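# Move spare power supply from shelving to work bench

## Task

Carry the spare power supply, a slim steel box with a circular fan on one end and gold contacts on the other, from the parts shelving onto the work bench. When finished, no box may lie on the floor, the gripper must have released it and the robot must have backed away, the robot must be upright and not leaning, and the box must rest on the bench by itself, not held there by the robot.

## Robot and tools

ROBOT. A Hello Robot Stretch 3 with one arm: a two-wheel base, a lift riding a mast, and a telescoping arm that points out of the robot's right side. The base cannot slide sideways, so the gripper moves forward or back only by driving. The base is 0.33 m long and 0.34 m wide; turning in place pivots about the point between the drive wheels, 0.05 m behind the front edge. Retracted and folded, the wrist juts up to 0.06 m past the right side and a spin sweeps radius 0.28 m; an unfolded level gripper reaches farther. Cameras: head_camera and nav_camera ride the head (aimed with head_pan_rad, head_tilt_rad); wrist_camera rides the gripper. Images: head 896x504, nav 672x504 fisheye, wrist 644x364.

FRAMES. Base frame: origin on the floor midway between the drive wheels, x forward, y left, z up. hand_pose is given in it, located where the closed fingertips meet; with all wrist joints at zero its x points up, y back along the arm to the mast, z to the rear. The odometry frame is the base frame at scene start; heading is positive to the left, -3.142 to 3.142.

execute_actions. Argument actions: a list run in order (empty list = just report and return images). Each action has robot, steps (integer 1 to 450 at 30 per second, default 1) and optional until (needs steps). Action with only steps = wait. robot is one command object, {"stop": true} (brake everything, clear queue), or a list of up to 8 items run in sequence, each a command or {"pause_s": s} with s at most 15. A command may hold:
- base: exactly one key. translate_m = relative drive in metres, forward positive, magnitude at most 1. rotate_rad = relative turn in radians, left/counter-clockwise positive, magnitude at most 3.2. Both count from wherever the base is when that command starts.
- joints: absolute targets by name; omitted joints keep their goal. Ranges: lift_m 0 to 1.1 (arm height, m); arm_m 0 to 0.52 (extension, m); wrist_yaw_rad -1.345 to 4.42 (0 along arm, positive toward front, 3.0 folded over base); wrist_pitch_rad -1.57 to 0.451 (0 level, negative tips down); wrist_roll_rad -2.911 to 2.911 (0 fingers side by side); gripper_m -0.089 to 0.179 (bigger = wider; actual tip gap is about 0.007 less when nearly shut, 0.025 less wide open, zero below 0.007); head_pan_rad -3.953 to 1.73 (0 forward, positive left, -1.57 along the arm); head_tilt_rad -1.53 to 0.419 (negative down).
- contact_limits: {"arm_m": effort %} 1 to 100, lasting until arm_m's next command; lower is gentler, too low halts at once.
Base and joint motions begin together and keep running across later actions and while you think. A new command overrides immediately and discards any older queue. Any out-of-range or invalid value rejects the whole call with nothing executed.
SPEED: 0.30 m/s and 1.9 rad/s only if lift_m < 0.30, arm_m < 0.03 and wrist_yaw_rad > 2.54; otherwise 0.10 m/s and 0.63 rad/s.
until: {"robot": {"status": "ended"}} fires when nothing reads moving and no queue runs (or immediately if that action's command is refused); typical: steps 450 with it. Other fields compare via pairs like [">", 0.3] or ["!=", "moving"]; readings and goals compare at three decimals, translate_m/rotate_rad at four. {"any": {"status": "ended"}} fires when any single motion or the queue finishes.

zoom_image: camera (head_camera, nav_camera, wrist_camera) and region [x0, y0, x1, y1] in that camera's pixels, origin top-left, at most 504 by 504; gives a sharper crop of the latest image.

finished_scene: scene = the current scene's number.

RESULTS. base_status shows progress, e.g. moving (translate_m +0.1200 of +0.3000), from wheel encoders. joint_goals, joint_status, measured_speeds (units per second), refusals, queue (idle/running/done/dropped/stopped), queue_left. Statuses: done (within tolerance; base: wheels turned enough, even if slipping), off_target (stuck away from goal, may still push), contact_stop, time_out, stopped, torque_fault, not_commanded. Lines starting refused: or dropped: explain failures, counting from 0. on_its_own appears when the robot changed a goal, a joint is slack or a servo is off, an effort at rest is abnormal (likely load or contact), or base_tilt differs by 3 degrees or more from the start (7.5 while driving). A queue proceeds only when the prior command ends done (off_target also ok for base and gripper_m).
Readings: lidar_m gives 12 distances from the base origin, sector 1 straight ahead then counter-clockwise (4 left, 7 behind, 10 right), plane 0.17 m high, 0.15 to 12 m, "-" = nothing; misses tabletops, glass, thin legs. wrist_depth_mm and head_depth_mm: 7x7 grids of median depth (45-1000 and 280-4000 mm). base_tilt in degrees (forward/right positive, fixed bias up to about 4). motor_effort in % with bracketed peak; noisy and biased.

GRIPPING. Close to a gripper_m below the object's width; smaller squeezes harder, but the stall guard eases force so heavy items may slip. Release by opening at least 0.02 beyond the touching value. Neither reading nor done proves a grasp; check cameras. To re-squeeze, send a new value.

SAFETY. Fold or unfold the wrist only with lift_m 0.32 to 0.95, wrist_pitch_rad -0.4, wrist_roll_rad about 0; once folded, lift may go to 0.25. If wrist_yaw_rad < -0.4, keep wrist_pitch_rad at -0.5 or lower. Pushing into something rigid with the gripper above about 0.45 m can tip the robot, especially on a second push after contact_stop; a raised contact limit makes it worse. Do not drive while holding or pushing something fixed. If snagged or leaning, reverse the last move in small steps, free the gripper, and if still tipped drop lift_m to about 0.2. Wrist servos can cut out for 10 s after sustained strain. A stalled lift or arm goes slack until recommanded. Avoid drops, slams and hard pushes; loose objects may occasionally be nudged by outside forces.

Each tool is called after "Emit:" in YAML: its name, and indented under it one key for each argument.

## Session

Emit:
execute_actions:
  actions: []

Scene clock: 0.00 s.
robot.base_odometry: x=+0.000 y=+0.000 heading=+0.000 (m, m, rad; robot's odometry frame)
robot.turned_by_wheels: +0.000 (rad since the last result)
robot.turned_by_imu: +0.000 (rad since the last result)
robot.base_tilt: forward=+2.5 right=+1.9 (deg)
robot.lidar_m: 1.17 1.28 2.36 2.02 1.46 1.40 1.43 1.89 2.38 1.65 1.19 1.14
robot.head_depth_mm: 1025 1034 1042 1053 1066 1074 1089 / 1075 1085 1098 1110 1122 1137 1147 / 1138 1150 1159 1177 1186 1202 1210 / 1203 1217 1225 1242 1257 1273 1285 / 1274 1291 1308 1323 1338 1358 1373 / 1354 1381 1395 1412 1431 1449 1470 / 1459 1472 1495 1518 1544 1514 1466
robot.base_status: not_commanded
robot.joint_positions: lift_m=+0.404 arm_m=+0.003 wrist_yaw_rad=+2.993 wrist_pitch_rad=-0.590 wrist_roll_rad=+0.016 gripper_m=+0.037 head_pan_rad=-0.006 head_tilt_rad=+0.003
robot.joint_goals: lift_m=+0.404 arm_m=+0.003 wrist_yaw_rad=+2.993 wrist_pitch_rad=-0.590 wrist_roll_rad=+0.016 gripper_m=+0.037 head_pan_rad=-0.006 head_tilt_rad=+0.003
robot.joint_status: lift_m=not_commanded arm_m=not_commanded wrist_yaw_rad=not_commanded wrist_pitch_rad=not_commanded wrist_roll_rad=not_commanded gripper_m=not_commanded head_pan_rad=not_commanded head_tilt_rad=not_commanded
robot.measured_speeds: translate_m=+0.000 rotate_rad=+0.000 lift_m=+0.000 arm_m=+0.000 wrist_yaw_rad=+0.000 wrist_pitch_rad=+0.000 wrist_roll_rad=+0.000 head_pan_rad=+0.000 head_tilt_rad=+0.000
robot: refusals=0 queue=idle queue_left=0
robot.motor_effort: left_wheel=-1 right_wheel=+0 lift_m=+21 arm_m=+0 wrist_yaw_rad=+0 wrist_pitch_rad=+5 wrist_roll_rad=+1 gripper_m=+0 head_pan_rad=+0 head_tilt_rad=+1 (%)
robot.hand_pose: x=+0.0084 y=+0.0495 z=+0.3803 quat_wxyz=(+0.257, +0.695, +0.153, +0.654) (m; robot's base frame)
robot.wrist_depth_mm: - - - - - - - / - - - - - - - / 856 824 813 830 821 818 818 / 722 717 709 702 705 696 697 / 636 614 - 615 630 611 622 / 560 564 - 570 - 546 533 / 495 - - - 487 499 494
pictures: head_camera (sideways: a quarter turn clockwise sets it upright), nav_camera (sideways: a quarter turn counterclockwise sets it upright), wrist_camera
Images, in order (width x height): head_camera 896x504, nav_camera 672x504, wrist_camera 644x364.

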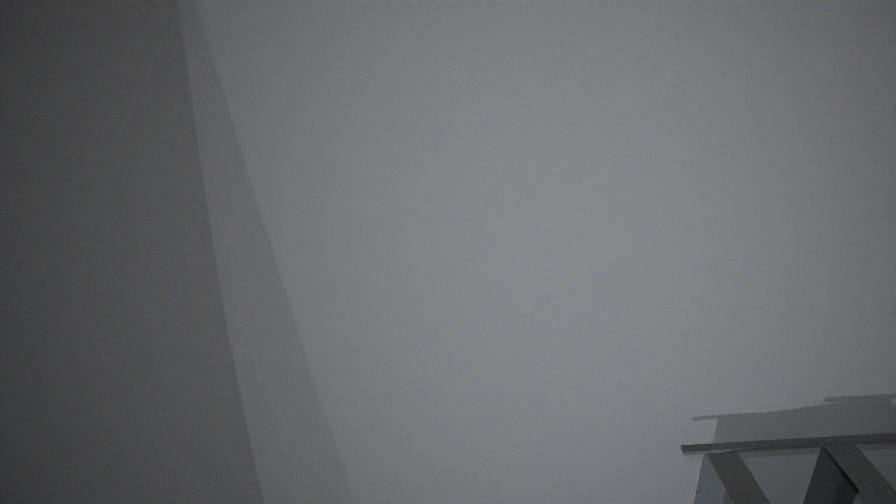

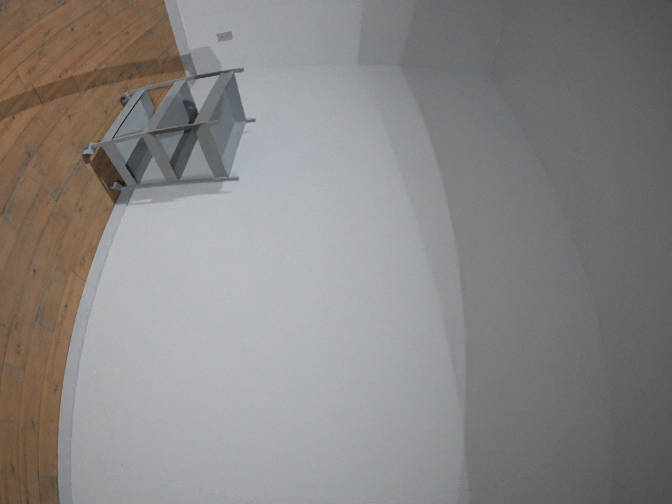

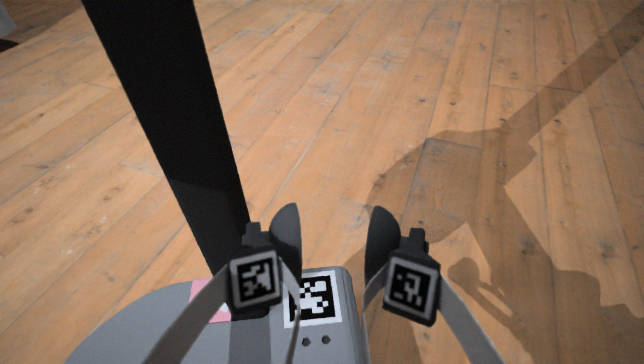

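Emit:
execute_actions:
  actions:
    - {"robot":{"base":{"rotate_rad":1.7},"joints":{"head_tilt_rad":-0.2,"lift_m":0.28,"wrist_pitch_rad":-0.4}},"steps":150,"until":{"robot":{"status":"ended"}}}

Scene clock: 6.07 s.
robot.base_odometry: x=+0.000 y=+0.000 heading=+1.700 (m, m, rad; robot's odometry frame)
robot.turned_by_wheels: +1.700 (rad since the last result)
robot.turned_by_imu: +1.696 (rad since the last result)
robot.base_tilt: forward=+2.5 right=+1.8 (deg)
robot.lidar_m: 2.02 1.42 1.40 2.80 2.43 2.38 1.49 1.16 1.14 1.22 1.28 2.36
robot.head_depth_mm: 2099 2165 2247 2350 2446 2053 1581 / 2165 2263 2365 2465 2445 2087 1586 / 2294 2413 2562 2639 2599 2100 1600 / 2479 2622 2729 2813 2740 2098 1601 / 2714 2830 3010 3163 2910 2120 1622 / 2896 3074 3251 3398 3173 2150 1620 / 2872 2969 3019 3110 3026 2175 1638
robot.base_status: done (rotate_rad +1.6999 of +1.7000)
robot.joint_positions: lift_m=+0.280 arm_m=+0.003 wrist_yaw_rad=+2.993 wrist_pitch_rad=-0.417 wrist_roll_rad=+0.016 gripper_m=+0.037 head_pan_rad=-0.006 head_tilt_rad=-0.198
robot.joint_goals: lift_m=+0.280 arm_m=+0.003 wrist_yaw_rad=+2.993 wrist_pitch_rad=-0.400 wrist_roll_rad=+0.016 gripper_m=+0.037 head_pan_rad=-0.006 head_tilt_rad=-0.200
robot.joint_status: lift_m=done arm_m=not_commanded wrist_yaw_rad=not_commanded wrist_pitch_rad=done wrist_roll_rad=not_commanded gripper_m=not_commanded head_pan_rad=not_commanded head_tilt_rad=done
robot.measured_speeds: translate_m=+0.000 rotate_rad=+0.000 lift_m=+0.000 arm_m=+0.000 wrist_yaw_rad=+0.000 wrist_pitch_rad=+0.000 wrist_roll_rad=+0.000 head_pan_rad=+0.000 head_tilt_rad=+0.000
robot: refusals=0 queue=done queue_left=0
robot.motor_effort: left_wheel=-3(9) right_wheel=+1(6) lift_m=+18(19) arm_m=-1(1) wrist_yaw_rad=-1(1) wrist_pitch_rad=+8(8) wrist_roll_rad=+1(1) gripper_m=+0(0) head_pan_rad=+1(1) head_tilt_rad=-1(12) (%)
robot.hand_pose: x=+0.0121 y=+0.0741 z=+0.2930 quat_wxyz=(+0.199, +0.706, +0.093, +0.674) (m; robot's base frame)
robot.wrist_depth_mm: - - - - - - - / - - - - - - - / 836 866 856 839 853 841 848 / 697 675 679 685 675 681 693 / 584 566 - 563 601 571 563 / 495 503 - 507 - 486 486 / - - - - 427 414 420
pictures: head_camera (sideways: a quarter turn clockwise sets it upright), nav_camera (sideways: a quarter turn counterclockwise sets it upright), wrist_camera
Images, in order (width x height): head_camera 896x504, nav_camera 672x504, wrist_camera 644x364.

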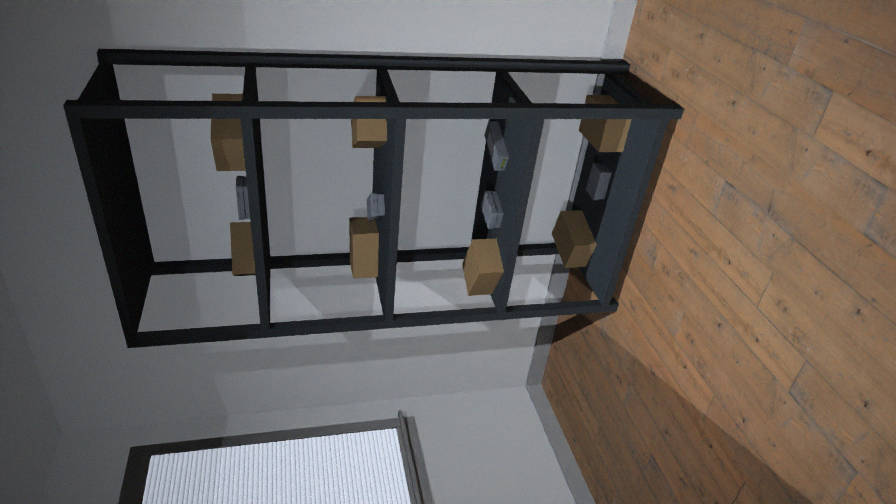

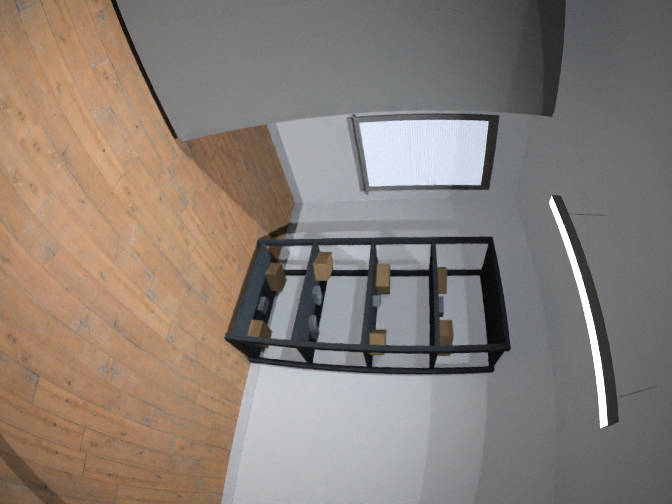

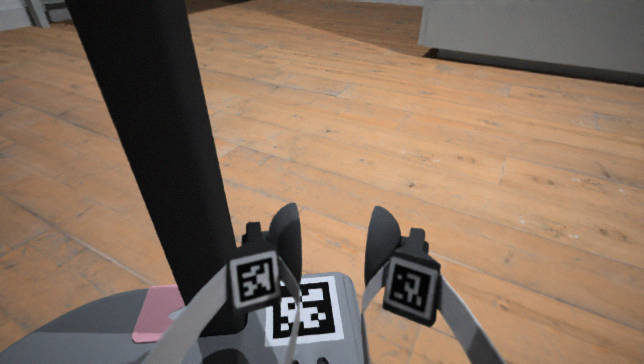

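Emit:
zoom_image:
  camera: "head_camera"
  region: [440,80,580,240]

Region (440, 80, 580, 240) of head_camera's 896x504 image, scaled by 3.150, with more detail than that image has; it fills the left 441 columns of this view, and the rest is white.

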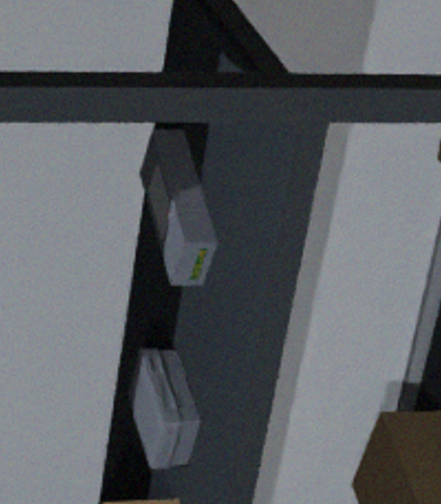

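Emit:
execute_actions:
  actions:
    - {"robot":[{"base":{"rotate_rad":0.06}},{"base":{"translate_m":1.0},"joints":{"head_pan_rad":-1.57,"head_tilt_rad":-0.75}}],"steps":450,"until":{"robot":{"translate_m":[">",0.8]}}}
    - {"robot":[{"base":{"translate_m":1.0}},{"base":{"rotate_rad":0.74},"joints":{"lift_m":0.7}}],"steps":450,"until":{"robot":{"lift_m":[">",0.35]}}}
    - {"robot":{"joints":{"wrist_yaw_rad":0,"wrist_roll_rad":0}},"steps":450,"until":{"robot":{"wrist_yaw_rad":["<",1.5]}}}
    - {"robot":{"joints":{"gripper_m":0.14,"wrist_pitch_rad":-0.6}},"steps":450,"until":{"robot":{"status":"ended"}}}

Scene clock: 30.00 s.
robot.base_odometry: x=-0.340 y=+1.775 heading=+2.500 (m, m, rad; robot's odometry frame)
robot.turned_by_wheels: +0.800 (rad since the last result)
robot.turned_by_imu: +0.805 (rad since the last result)
robot.base_tilt: forward=+2.6 right=+1.9 (deg)
robot.lidar_m: 1.48 1.20 0.78 0.76 3.78 2.47 1.84 1.62 0.57 0.65 0.72 0.71
robot.head_depth_mm: 857 936 576 1343 896 1256 - / 753 626 559 1184 905 1202 - / 699 610 562 1062 905 1270 - / 782 665 546 1040 889 1248 1129 / 808 715 550 1082 896 1207 1144 / 800 719 533 1083 883 1208 1135 / 784 604 538 1092 881 1193 1133
robot.base_status: done (rotate_rad +0.7399 of +0.7400)
robot.joint_positions: lift_m=+0.700 arm_m=+0.003 wrist_yaw_rad=+0.003 wrist_pitch_rad=-0.611 wrist_roll_rad=+0.002 gripper_m=+0.140 head_pan_rad=-1.563 head_tilt_rad=-0.741
robot.joint_goals: lift_m=+0.700 arm_m=+0.003 wrist_yaw_rad=+0.000 wrist_pitch_rad=-0.600 wrist_roll_rad=+0.000 gripper_m=+0.140 head_pan_rad=-1.570 head_tilt_rad=-0.750
robot.joint_status: lift_m=done arm_m=not_commanded wrist_yaw_rad=done wrist_pitch_rad=done wrist_roll_rad=done gripper_m=done head_pan_rad=done head_tilt_rad=done
robot.measured_speeds: translate_m=+0.000 rotate_rad=+0.000 lift_m=+0.000 arm_m=+0.000 wrist_yaw_rad=+0.000 wrist_pitch_rad=+0.000 wrist_roll_rad=+0.000 head_pan_rad=+0.000 head_tilt_rad=+0.000
robot: refusals=0 queue=done queue_left=0
robot.motor_effort: left_wheel=-3(9) right_wheel=+0(4) lift_m=+22(23) arm_m=-1(1) wrist_yaw_rad=-3(3) wrist_pitch_rad=+5(7) wrist_roll_rad=-1(4) gripper_m=+0(81) head_pan_rad=-3(42) head_tilt_rad=-3(24) (%)
robot.hand_pose: x=-0.0210 y=-0.3439 z=+0.6718 quat_wxyz=(+0.674, +0.214, -0.675, -0.212) (m; robot's base frame)
robot.wrist_depth_mm: 643 640 651 621 627 724 714 / 521 427 514 480 518 814 298 / 421 414 437 431 430 438 327 / 369 376 374 371 376 377 - / 364 359 789 737 912 874 924 / 812 - 754 762 788 - 837 / 756 687 679 700 709 744 752
pictures: head_camera (sideways: a quarter turn clockwise sets it upright), nav_camera (sideways: a quarter turn counterclockwise sets it upright), wrist_camera
Images, in order (width x height): head_camera 896x504, nav_camera 672x504, wrist_camera 644x364.

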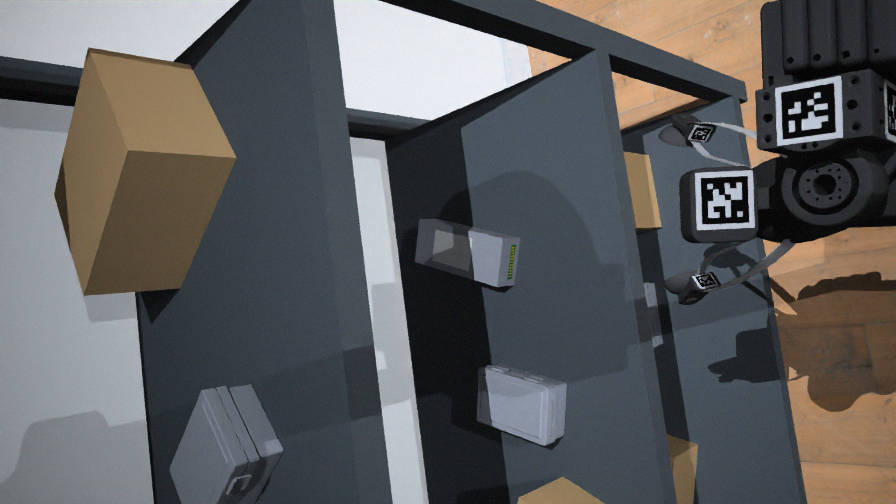

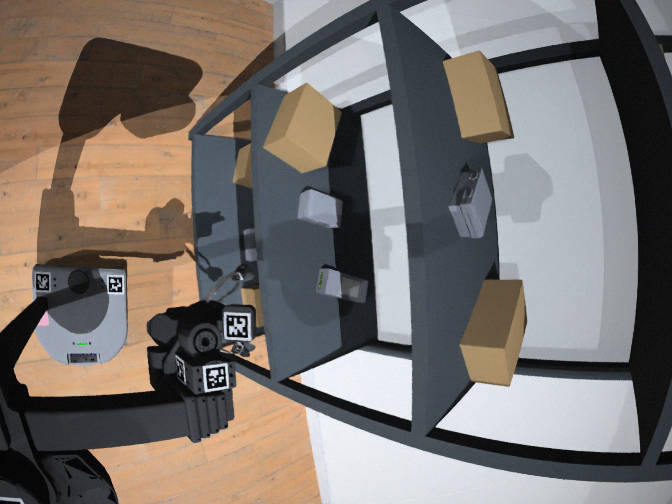

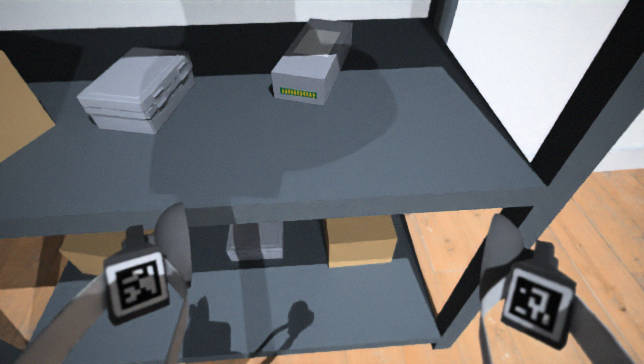

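Emit:
execute_actions:
  actions:
    - {"robot":{"base":{"translate_m":0.069},"joints":{"lift_m":0.678,"wrist_pitch_rad":-0.95,"wrist_yaw_rad":-0.2,"arm_m":0.487}},"steps":300,"until":{"robot":{"status":"ended"}}}

Scene clock: 40.57 s.
robot.base_odometry: x=-0.395 y=+1.817 heading=+2.500 (m, m, rad; robot's odometry frame)
robot.turned_by_wheels: +0.000 (rad since the last result)
robot.turned_by_imu: +0.000 (rad since the last result)
robot.base_tilt: forward=+2.5 right=+1.9 (deg)
robot.lidar_m: 1.41 1.22 0.79 0.75 3.82 2.55 1.90 1.61 0.60 0.66 0.69 0.65
robot.head_depth_mm: 757 626 555 1372 923 1235 - / 688 609 558 1122 - 1218 1126 / 782 661 539 1005 887 1216 1132 / 806 707 545 1042 891 1226 1135 / 803 712 531 1074 891 1205 1142 / 791 598 533 1080 896 1207 1140 / 776 695 537 1061 840 1190 1126
robot.base_status: done (translate_m +0.0690 of +0.0690)
robot.joint_positions: lift_m=+0.678 arm_m=+0.487 wrist_yaw_rad=-0.198 wrist_pitch_rad=-0.956 wrist_roll_rad=+0.002 gripper_m=+0.140 head_pan_rad=-1.563 head_tilt_rad=-0.741
robot.joint_goals: lift_m=+0.678 arm_m=+0.487 wrist_yaw_rad=-0.200 wrist_pitch_rad=-0.950 wrist_roll_rad=+0.000 gripper_m=+0.140 head_pan_rad=-1.570 head_tilt_rad=-0.750
robot.joint_status: lift_m=done arm_m=done wrist_yaw_rad=done wrist_pitch_rad=done wrist_roll_rad=done gripper_m=done head_pan_rad=done head_tilt_rad=done
robot.measured_speeds: translate_m=+0.000 rotate_rad=+0.000 lift_m=+0.000 arm_m=+0.000 wrist_yaw_rad=+0.000 wrist_pitch_rad=+0.000 wrist_roll_rad=+0.000 head_pan_rad=+0.000 head_tilt_rad=+0.000
robot: refusals=0 queue=done queue_left=0
robot.motor_effort: left_wheel=-3(5) right_wheel=+1(6) lift_m=+19(23) arm_m=+2(4) wrist_yaw_rad=-2(1) wrist_pitch_rad=+3(5) wrist_roll_rad=-1(1) gripper_m=+0(0) head_pan_rad=-3(2) head_tilt_rad=-3(3) (%)
robot.hand_pose: x=-0.0468 y=-0.7572 z=+0.5936 quat_wxyz=(+0.592, +0.261, -0.657, -0.387) (m; robot's base frame)
robot.wrist_depth_mm: 254 270 294 312 294 287 460 / 290 288 274 271 271 269 269 / 259 256 253 209 213 251 246 / 242 240 239 194 197 234 233 / 227 228 223 182 187 222 218 / 213 - 210 172 174 - 206 / - 200 200 163 163 194 194
pictures: head_camera (sideways: a quarter turn clockwise sets it upright), nav_camera (sideways: a quarter turn counterclockwise sets it upright), wrist_camera
Images, in order (width x height): head_camera 896x504, nav_camera 672x504, wrist_camera 644x364.

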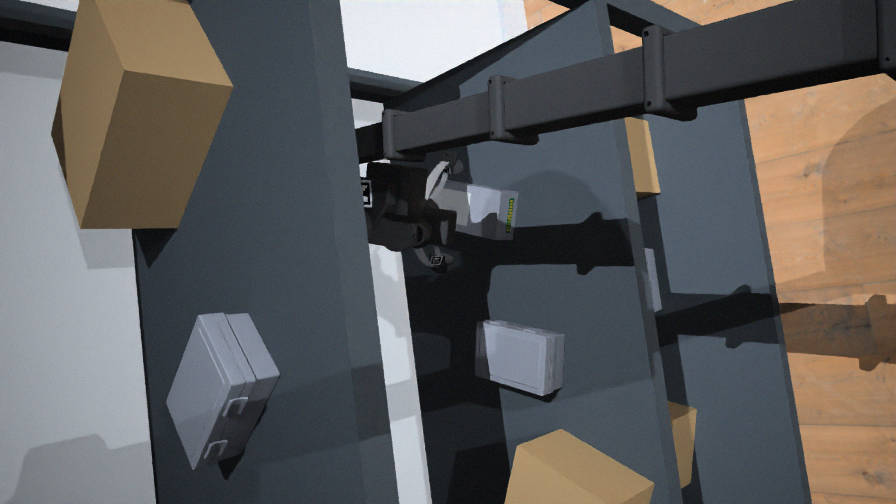

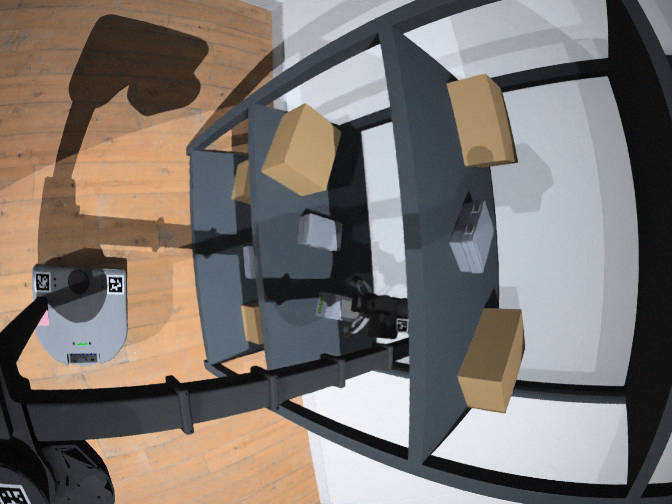

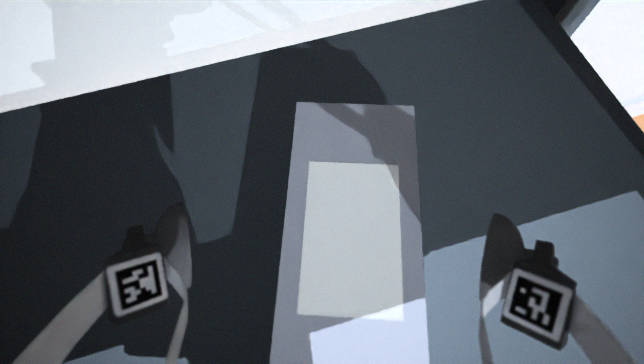

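Emit:
execute_actions:
  actions:
    - {"robot":[{"base":{"translate_m":-0.008},"joints":{"lift_m":0.639,"arm_m":0.49,"gripper_m":0.12}},{"joints":{"gripper_m":0.025}},{"joints":{"lift_m":0.665}}],"steps":300,"until":{"robot":{"status":"ended"}}}

Scene clock: 48.23 s.
robot.base_odometry: x=-0.388 y=+1.812 heading=+2.500 (m, m, rad; robot's odometry frame)
robot.turned_by_wheels: +0.000 (rad since the last result)
robot.turned_by_imu: -0.001 (rad since the last result)
robot.base_tilt: forward=+2.5 right=+1.9 (deg)
robot.lidar_m: 1.42 1.21 0.79 0.75 3.81 2.55 1.89 1.61 0.60 0.66 0.69 0.65
robot.head_depth_mm: 744 626 554 1385 899 1244 - / 689 606 558 1092 - 1216 1132 / 697 651 540 981 885 1216 1132 / 805 703 545 1043 891 1225 1134 / 802 712 530 1078 891 1206 1138 / 788 596 533 1082 881 1212 1138 / 776 694 538 1061 839 1190 1131
robot.base_status: done (translate_m -0.0080 of -0.0080)
robot.joint_positions: lift_m=+0.665 arm_m=+0.490 wrist_yaw_rad=-0.198 wrist_pitch_rad=-0.990 wrist_roll_rad=+0.004 gripper_m=+0.029 head_pan_rad=-1.563 head_tilt_rad=-0.741
robot.joint_goals: lift_m=+0.665 arm_m=+0.490 wrist_yaw_rad=-0.200 wrist_pitch_rad=-0.950 wrist_roll_rad=+0.000 gripper_m=+0.028 head_pan_rad=-1.570 head_tilt_rad=-0.750
robot.joint_status: lift_m=done arm_m=done wrist_yaw_rad=done wrist_pitch_rad=done wrist_roll_rad=done gripper_m=done head_pan_rad=done head_tilt_rad=done
robot.measured_speeds: translate_m=+0.000 rotate_rad=+0.000 lift_m=+0.000 arm_m=+0.000 wrist_yaw_rad=+0.000 wrist_pitch_rad=+0.000 wrist_roll_rad=+0.000 head_pan_rad=+0.000 head_tilt_rad=+0.000
robot: refusals=0 queue=done queue_left=0
robot.motor_effort: left_wheel=-3(7) right_wheel=+1(9) lift_m=+27(28) arm_m=+1(2) wrist_yaw_rad=-2(13) wrist_pitch_rad=+17(18) wrist_roll_rad=-2(6) gripper_m=-22(100) head_pan_rad=-3(3) head_tilt_rad=-3(3) (%)
robot.hand_pose: x=-0.0453 y=-0.7529 z=+0.5759 quat_wxyz=(+0.585, +0.272, -0.653, -0.397) (m; robot's base frame)
robot.wrist_depth_mm: 258 277 277 261 258 255 441 / 249 246 246 170 233 238 238 / 232 232 227 159 162 223 223 / 218 219 212 149 152 210 209 / 205 206 144 139 140 201 199 / 197 195 133 131 131 190 188 / 187 183 180 125 125 180 179
pictures: head_camera (sideways: a quarter turn clockwise sets it upright), nav_camera (sideways: a quarter turn counterclockwise sets it upright), wrist_camera
Images, in order (width x height): head_camera 896x504, nav_camera 672x504, wrist_camera 644x364.

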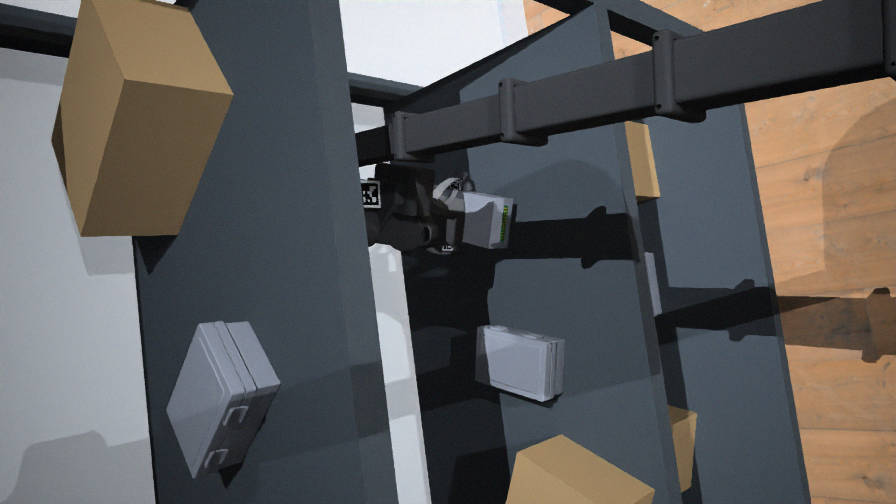

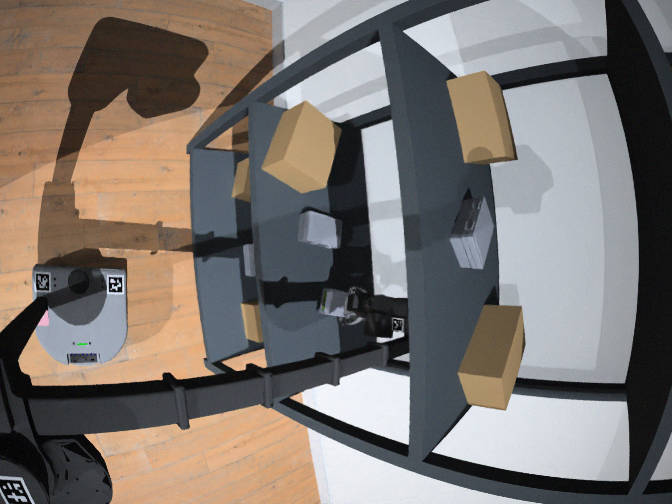

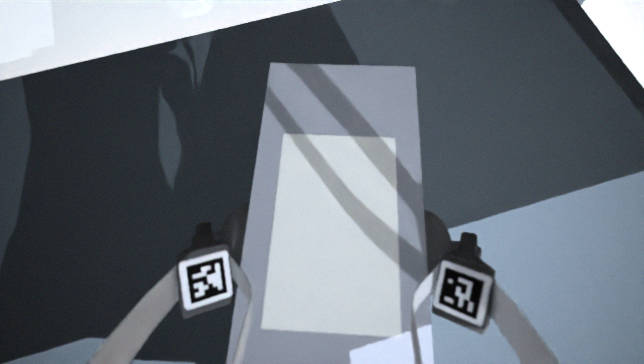

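Emit:
execute_actions:
  actions:
    - {"robot":{"joints":{"arm_m":0.02,"head_pan_rad":-3.1,"head_tilt_rad":-0.6}},"steps":450,"until":{"robot":{"arm_m":["<",0.2]}}}
    - {"robot":[{"base":{"translate_m":-0.14},"joints":{"wrist_yaw_rad":0}},{"base":{"rotate_rad":-1.42}},{"base":{"translate_m":-1.0}}],"steps":450,"until":{"robot":{"translate_m":["<",-0.2]}}}

Scene clock: 63.63 s.
robot.base_odometry: x=-0.371 y=+1.551 heading=+1.080 (m, m, rad; robot's odometry frame)
robot.turned_by_wheels: -1.420 (rad since the last result)
robot.turned_by_imu: -1.422 (rad since the last result)
robot.base_tilt: forward=+2.8 right=+1.8 (deg)
robot.lidar_m: 0.86 0.91 1.62 1.56 0.71 0.61 1.35 3.09 2.27 1.77 1.66 0.72
robot.head_depth_mm: 1135 1153 1165 1175 1185 1205 - / 2979 3401 2759 1973 1630 1395 - / 2961 3383 2918 2142 1694 1396 - / 3005 3355 2932 2164 1700 1404 1195 / 3078 3438 2974 2175 1714 1402 1201 / 3065 3425 3001 2186 1719 1422 1206 / 3106 3472 3033 2207 1736 1428 1211
robot.base_status: moving (translate_m -0.2004 of -1.0000)
robot.joint_positions: lift_m=+0.665 arm_m=+0.020 wrist_yaw_rad=-0.002 wrist_pitch_rad=-0.990 wrist_roll_rad=+0.002 gripper_m=+0.035 head_pan_rad=-3.093 head_tilt_rad=-0.606
robot.joint_goals: lift_m=+0.665 arm_m=+0.020 wrist_yaw_rad=+0.000 wrist_pitch_rad=-0.950 wrist_roll_rad=+0.000 gripper_m=+0.034 head_pan_rad=-3.100 head_tilt_rad=-0.600
robot.joint_status: lift_m=done arm_m=done wrist_yaw_rad=done wrist_pitch_rad=done wrist_roll_rad=done gripper_m=done head_pan_rad=done head_tilt_rad=done
robot.measured_speeds: translate_m=-0.100 rotate_rad=+0.000 lift_m=+0.000 arm_m=+0.000 wrist_yaw_rad=+0.000 wrist_pitch_rad=+0.000 wrist_roll_rad=+0.000 head_pan_rad=+0.000 head_tilt_rad=+0.000
robot: refusals=0 queue=running queue_left=0
robot.on_its_own: gripper_m is held at +0.034, not at your +0.025, by its stall guard, which is not easing now
robot.motor_effort: left_wheel=+0(7) right_wheel=-4(7) lift_m=+27(27) arm_m=-3(2) wrist_yaw_rad=+2(4) wrist_pitch_rad=+17(17) wrist_roll_rad=-1(3) gripper_m=-20(23) head_pan_rad=-3(42) head_tilt_rad=+2(9) (%)
robot.hand_pose: x=-0.0218 y=-0.2857 z=+0.5759 quat_wxyz=(+0.621, +0.335, -0.623, -0.337) (m; robot's base frame)
robot.wrist_depth_mm: 968 951 897 952 925 919 910 / 882 908 880 172 822 866 835 / 807 804 843 160 163 799 794 / 806 792 783 148 152 763 748 / 761 747 145 140 140 724 715 / 714 707 132 131 131 681 669 / 688 669 653 125 125 654 641
pictures: head_camera (sideways: a quarter turn clockwise sets it upright), nav_camera (sideways: a quarter turn counterclockwise sets it upright), wrist_camera
Images, in order (width x height): head_camera 896x504, nav_camera 672x504, wrist_camera 644x364.

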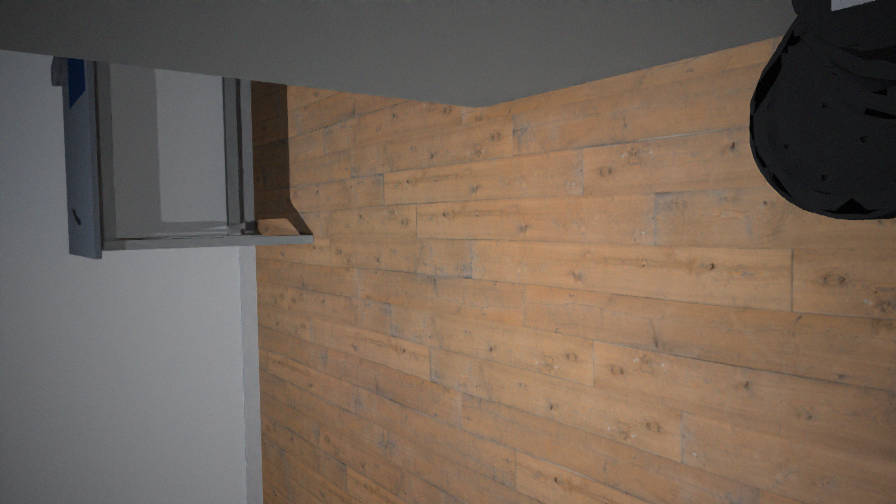

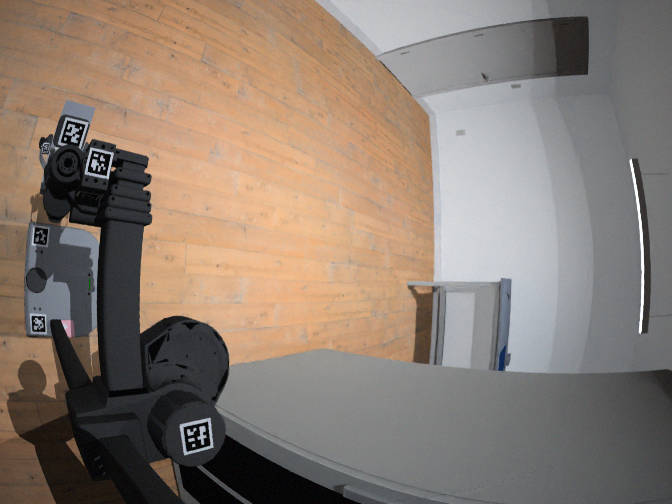

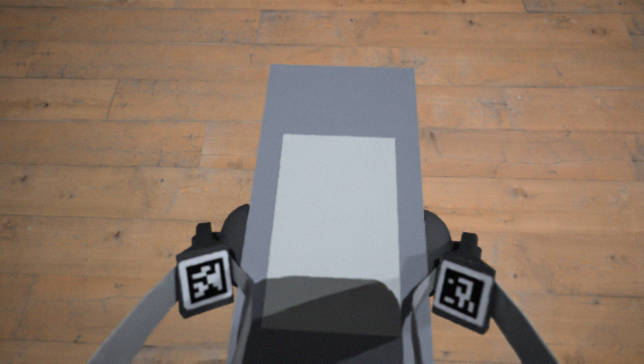

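Emit:
execute_actions:
  actions:
    - {"steps":450,"until":{"robot":{"translate_m":["<",-0.9]}}}
    - {"robot":{"base":{"translate_m":-1.0}},"steps":450,"until":{"robot":{"translate_m":["<",-0.9]}}}
    - {"robot":[{"base":{"translate_m":-0.7},"joints":{"lift_m":1.09,"head_pan_rad":-1.3,"head_tilt_rad":-0.6}},{"base":{"rotate_rad":-1.85}}],"steps":450,"until":{"robot":{"status":"ended"}}}

Scene clock: 91.30 s.
robot.base_odometry: x=-1.457 y=-0.480 heading=-0.770 (m, m, rad; robot's odometry frame)
robot.turned_by_wheels: -1.850 (rad since the last result)
robot.turned_by_imu: -1.859 (rad since the last result)
robot.base_tilt: forward=+2.5 right=+1.9 (deg)
robot.lidar_m: 2.18 2.17 2.51 2.98 0.83 0.87 1.47 1.43 1.36 1.16 0.51 1.45
robot.head_depth_mm: 1082 1168 934 - - - 1131 / 1076 1166 842 619 386 301 1134 / 1070 1154 851 626 1599 1396 1188 / 1066 1163 834 630 1605 1400 1146 / 1061 1168 869 635 708 1343 1179 / 1056 1178 1330 1465 1675 1415 1198 / 1057 1173 1316 1513 1682 1424 1218
robot.base_status: done (rotate_rad -1.8499 of -1.8500)
robot.joint_positions: lift_m=+1.090 arm_m=+0.020 wrist_yaw_rad=-0.002 wrist_pitch_rad=-0.990 wrist_roll_rad=+0.002 gripper_m=+0.035 head_pan_rad=-1.307 head_tilt_rad=-0.606
robot.joint_goals: lift_m=+1.090 arm_m=+0.020 wrist_yaw_rad=+0.000 wrist_pitch_rad=-0.950 wrist_roll_rad=+0.000 gripper_m=+0.034 head_pan_rad=-1.300 head_tilt_rad=-0.600
robot.joint_status: lift_m=done arm_m=done wrist_yaw_rad=done wrist_pitch_rad=done wrist_roll_rad=done gripper_m=done head_pan_rad=done head_tilt_rad=done
robot.measured_speeds: translate_m=+0.000 rotate_rad=+0.000 lift_m=+0.000 arm_m=+0.000 wrist_yaw_rad=+0.000 wrist_pitch_rad=+0.000 wrist_roll_rad=+0.000 head_pan_rad=+0.000 head_tilt_rad=+0.000
robot: refusals=0 queue=done queue_left=0
robot.on_its_own: gripper_m is held at +0.034, not at your +0.025, by its stall guard, which is not easing now
robot.motor_effort: left_wheel=+2(6) right_wheel=-3(6) lift_m=+27(28) arm_m=-2(2) wrist_yaw_rad=+1(1) wrist_pitch_rad=+17(17) wrist_roll_rad=-1(1) gripper_m=-20(20) head_pan_rad=+4(42) head_tilt_rad=+2(3) (%)
robot.hand_pose: x=-0.0218 y=-0.2857 z=+1.0009 quat_wxyz=(+0.621, +0.335, -0.623, -0.337) (m; robot's base frame)
robot.wrist_depth_mm: 338 323 323 329 403 - - / 311 318 406 172 - - - / - - - 160 164 - - / - - 639 149 152 - - / - - 145 140 141 - - / - - 133 131 131 - - / - - - 125 125 - -
pictures: head_camera (sideways: a quarter turn clockwise sets it upright), nav_camera (sideways: a quarter turn counterclockwise sets it upright), wrist_camera
Images, in order (width x height): head_camera 896x504, nav_camera 672x504, wrist_camera 644x364.

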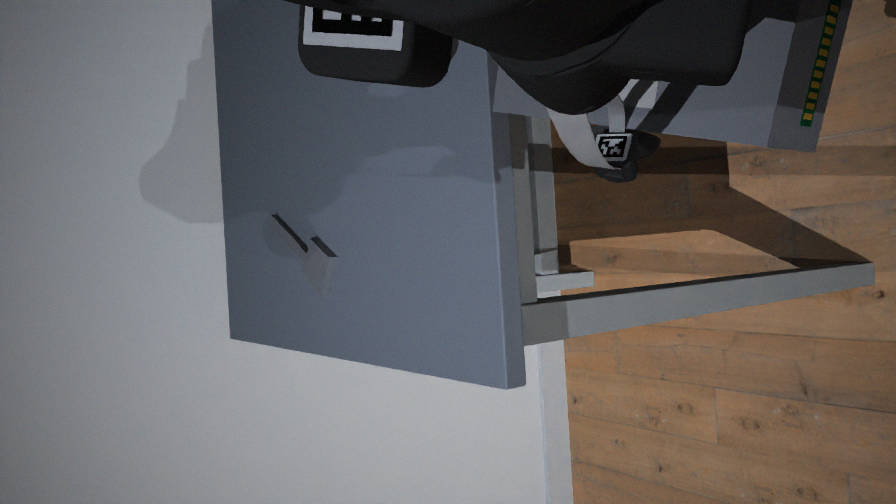

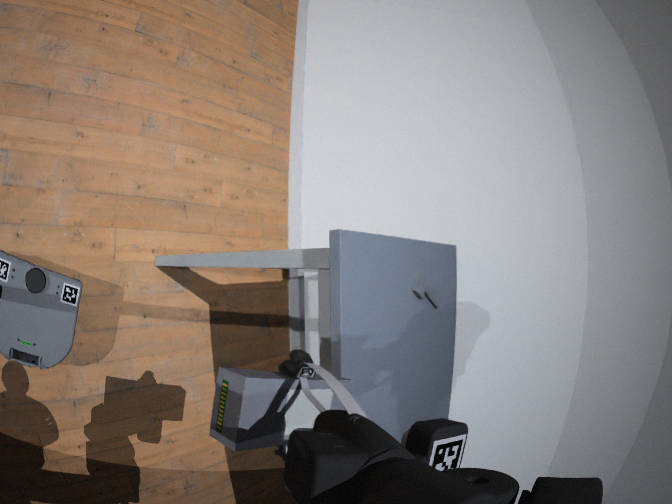

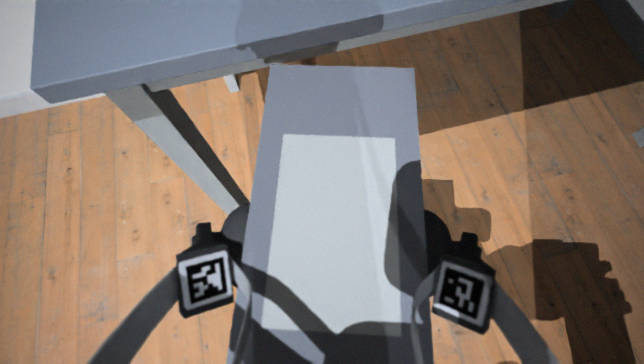

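Emit:
execute_actions:
  actions:
    - {"robot":{"joints":{"arm_m":0.45,"lift_m":1.048,"head_pan_rad":-1.57}},"steps":450,"until":{"robot":{"status":"ended"}}}

Scene clock: 97.13 s.
robot.base_odometry: x=-1.457 y=-0.480 heading=-0.770 (m, m, rad; robot's odometry frame)
robot.turned_by_wheels: +0.000 (rad since the last result)
robot.turned_by_imu: -0.001 (rad since the last result)
robot.base_tilt: forward=+2.5 right=+2.0 (deg)
robot.lidar_m: 2.18 2.17 2.52 2.98 0.83 0.86 1.46 1.43 1.36 1.15 0.51 1.46
robot.head_depth_mm: - 1123 832 694 1675 1384 1179 / - 1214 841 673 1681 1388 1183 / - 1220 806 650 1651 1402 1194 / 1097 1197 746 632 1616 1405 1198 / 1085 1172 867 635 1572 1418 1203 / 1050 1148 874 638 1525 829 1157 / 1023 1126 886 644 618 1425 1213
robot.base_status: done (rotate_rad -1.8499 of -1.8500)
robot.joint_positions: lift_m=+1.048 arm_m=+0.450 wrist_yaw_rad=-0.002 wrist_pitch_rad=-0.991 wrist_roll_rad=+0.002 gripper_m=+0.035 head_pan_rad=-1.563 head_tilt_rad=-0.606
robot.joint_goals: lift_m=+1.048 arm_m=+0.450 wrist_yaw_rad=+0.000 wrist_pitch_rad=-0.950 wrist_roll_rad=+0.000 gripper_m=+0.034 head_pan_rad=-1.570 head_tilt_rad=-0.600
robot.joint_status: lift_m=done arm_m=done wrist_yaw_rad=done wrist_pitch_rad=done wrist_roll_rad=done gripper_m=done head_pan_rad=done head_tilt_rad=done
robot.measured_speeds: translate_m=+0.000 rotate_rad=+0.000 lift_m=+0.000 arm_m=+0.000 wrist_yaw_rad=+0.000 wrist_pitch_rad=+0.000 wrist_roll_rad=+0.000 head_pan_rad=+0.000 head_tilt_rad=+0.000
robot: refusals=0 queue=done queue_left=0
robot.on_its_own: gripper_m is held at +0.034, not at your +0.025, by its stall guard, which is not easing now
robot.motor_effort: left_wheel=+1(2) right_wheel=-2(2) lift_m=+22(25) arm_m=+2(4) wrist_yaw_rad=+2(1) wrist_pitch_rad=+17(17) wrist_roll_rad=-1(1) gripper_m=-20(20) head_pan_rad=-3(26) head_tilt_rad=+2(2) (%)
robot.hand_pose: x=-0.0218 y=-0.7150 z=+0.9591 quat_wxyz=(+0.621, +0.335, -0.623, -0.337) (m; robot's base frame)
robot.wrist_depth_mm: 270 267 267 264 264 257 257 / 253 251 246 172 238 243 242 / 235 232 234 160 163 229 226 / 221 221 215 149 152 215 213 / 209 208 144 140 140 201 202 / 198 199 132 132 131 192 191 / 189 188 183 125 125 181 182
pictures: head_camera (sideways: a quarter turn clockwise sets it upright), nav_camera (sideways: a quarter turn counterclockwise sets it upright), wrist_camera
Images, in order (width x height): head_camera 896x504, nav_camera 672x504, wrist_camera 644x364.

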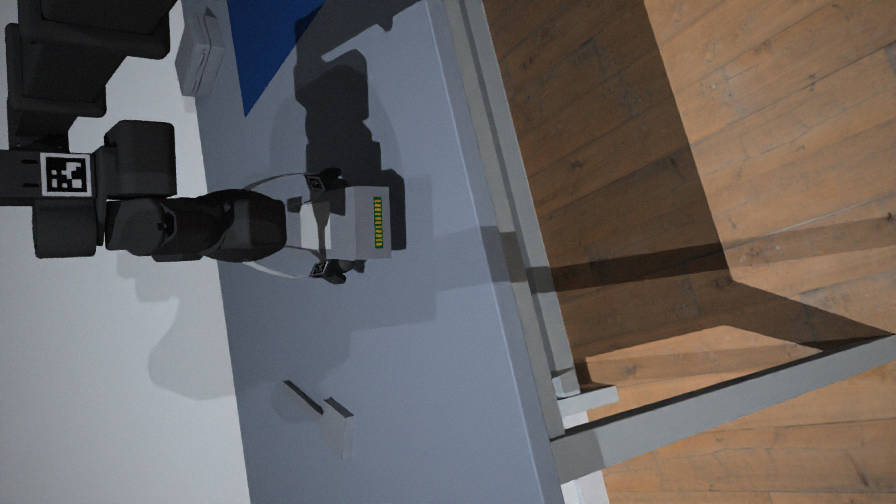

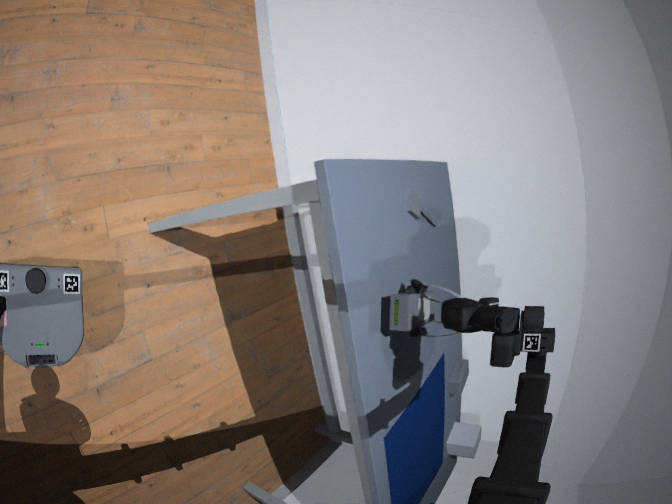

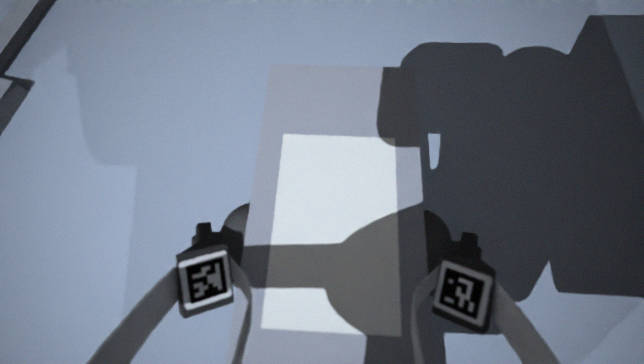

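Emit:
execute_actions:
  actions:
    - {"robot":[{"joints":{"lift_m":1.023}},{"joints":{"gripper_m":0.125}},{"joints":{"lift_m":1.08,"arm_m":0.01}}],"steps":250,"until":{"robot":{"arm_m":["<",0.28]}}}

Scene clock: 104.77 s.
robot.base_odometry: x=-1.457 y=-0.480 heading=-0.770 (m, m, rad; robot's odometry frame)
robot.turned_by_wheels: +0.000 (rad since the last result)
robot.turned_by_imu: -0.001 (rad since the last result)
robot.base_tilt: forward=+2.5 right=+1.9 (deg)
robot.lidar_m: 2.18 2.16 2.52 2.98 0.83 0.86 1.46 1.43 1.36 1.15 0.51 1.46
robot.head_depth_mm: 1261 1131 835 695 1671 1391 1182 / - 1136 844 673 1679 1395 1193 / - - 808 652 1664 1399 1189 / 1118 1188 780 632 1615 1398 1194 / 1084 1176 876 633 1577 1409 1198 / 1055 1146 874 638 1528 829 1157 / 1023 1125 890 645 619 1423 1210
robot.base_status: done (rotate_rad -1.8499 of -1.8500)
robot.joint_positions: lift_m=+1.080 arm_m=+0.277 wrist_yaw_rad=-0.002 wrist_pitch_rad=-0.960 wrist_roll_rad=+0.001 gripper_m=+0.125 head_pan_rad=-1.563 head_tilt_rad=-0.606
robot.joint_goals: lift_m=+1.080 arm_m=+0.010 wrist_yaw_rad=+0.000 wrist_pitch_rad=-0.950 wrist_roll_rad=+0.000 gripper_m=+0.125 head_pan_rad=-1.570 head_tilt_rad=-0.600
robot.joint_status: lift_m=moving arm_m=moving wrist_yaw_rad=done wrist_pitch_rad=done wrist_roll_rad=done gripper_m=done head_pan_rad=done head_tilt_rad=done
robot.measured_speeds: translate_m=+0.000 rotate_rad=+0.000 lift_m=+0.000 arm_m=-0.140 wrist_yaw_rad=+0.000 wrist_pitch_rad=+0.000 wrist_roll_rad=+0.000 head_pan_rad=+0.000 head_tilt_rad=+0.000
robot: refusals=0 queue=running queue_left=0
robot.motor_effort: left_wheel=+1(2) right_wheel=-2(3) lift_m=+23(25) arm_m=-5(2) wrist_yaw_rad=+1(2) wrist_pitch_rad=+4(17) wrist_roll_rad=+0(1) gripper_m=+0(81) head_pan_rad=-3(3) head_tilt_rad=+2(2) (%)
robot.hand_pose: x=-0.0218 y=-0.5493 z=+0.9949 quat_wxyz=(+0.627, +0.326, -0.628, -0.327) (m; robot's base frame)
robot.wrist_depth_mm: 323 326 322 268 315 317 312 / 301 303 304 248 292 293 289 / 283 279 281 231 273 275 272 / 265 263 260 254 258 257 253 / 249 249 245 243 241 243 241 / 234 - 230 230 229 - - / 223 219 221 - - - -
pictures: head_camera (sideways: a quarter turn clockwise sets it upright), nav_camera (sideways: a quarter turn counterclockwise sets it upright), wrist_camera
Images, in order (width x height): head_camera 896x504, nav_camera 672x504, wrist_camera 644x364.

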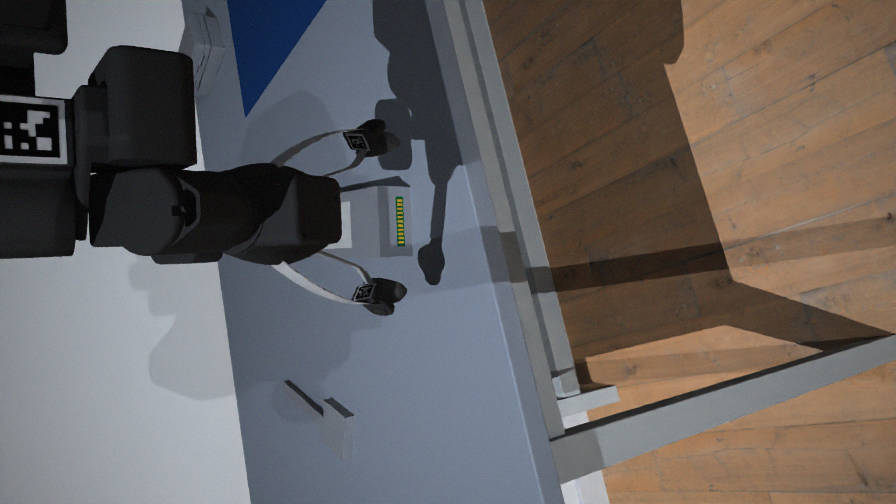

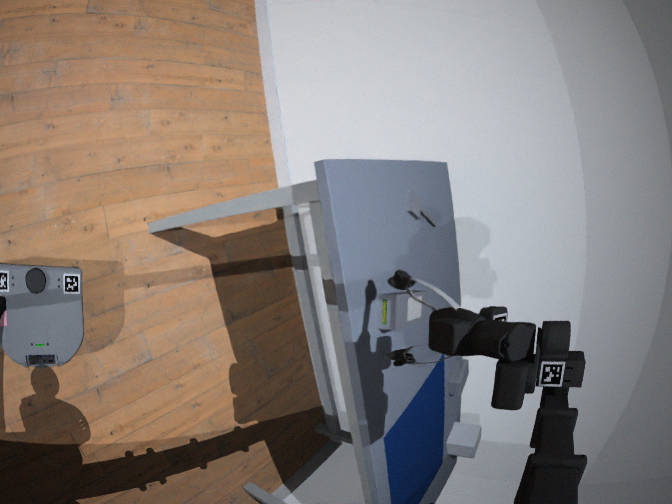

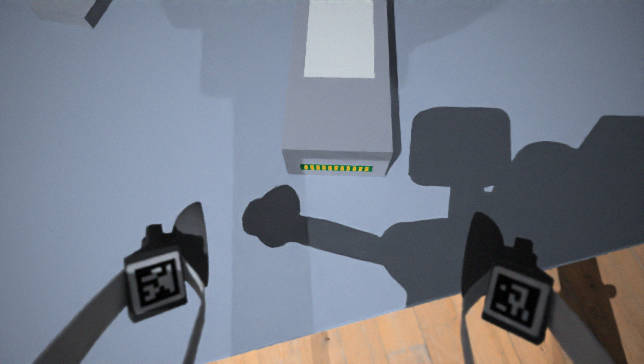

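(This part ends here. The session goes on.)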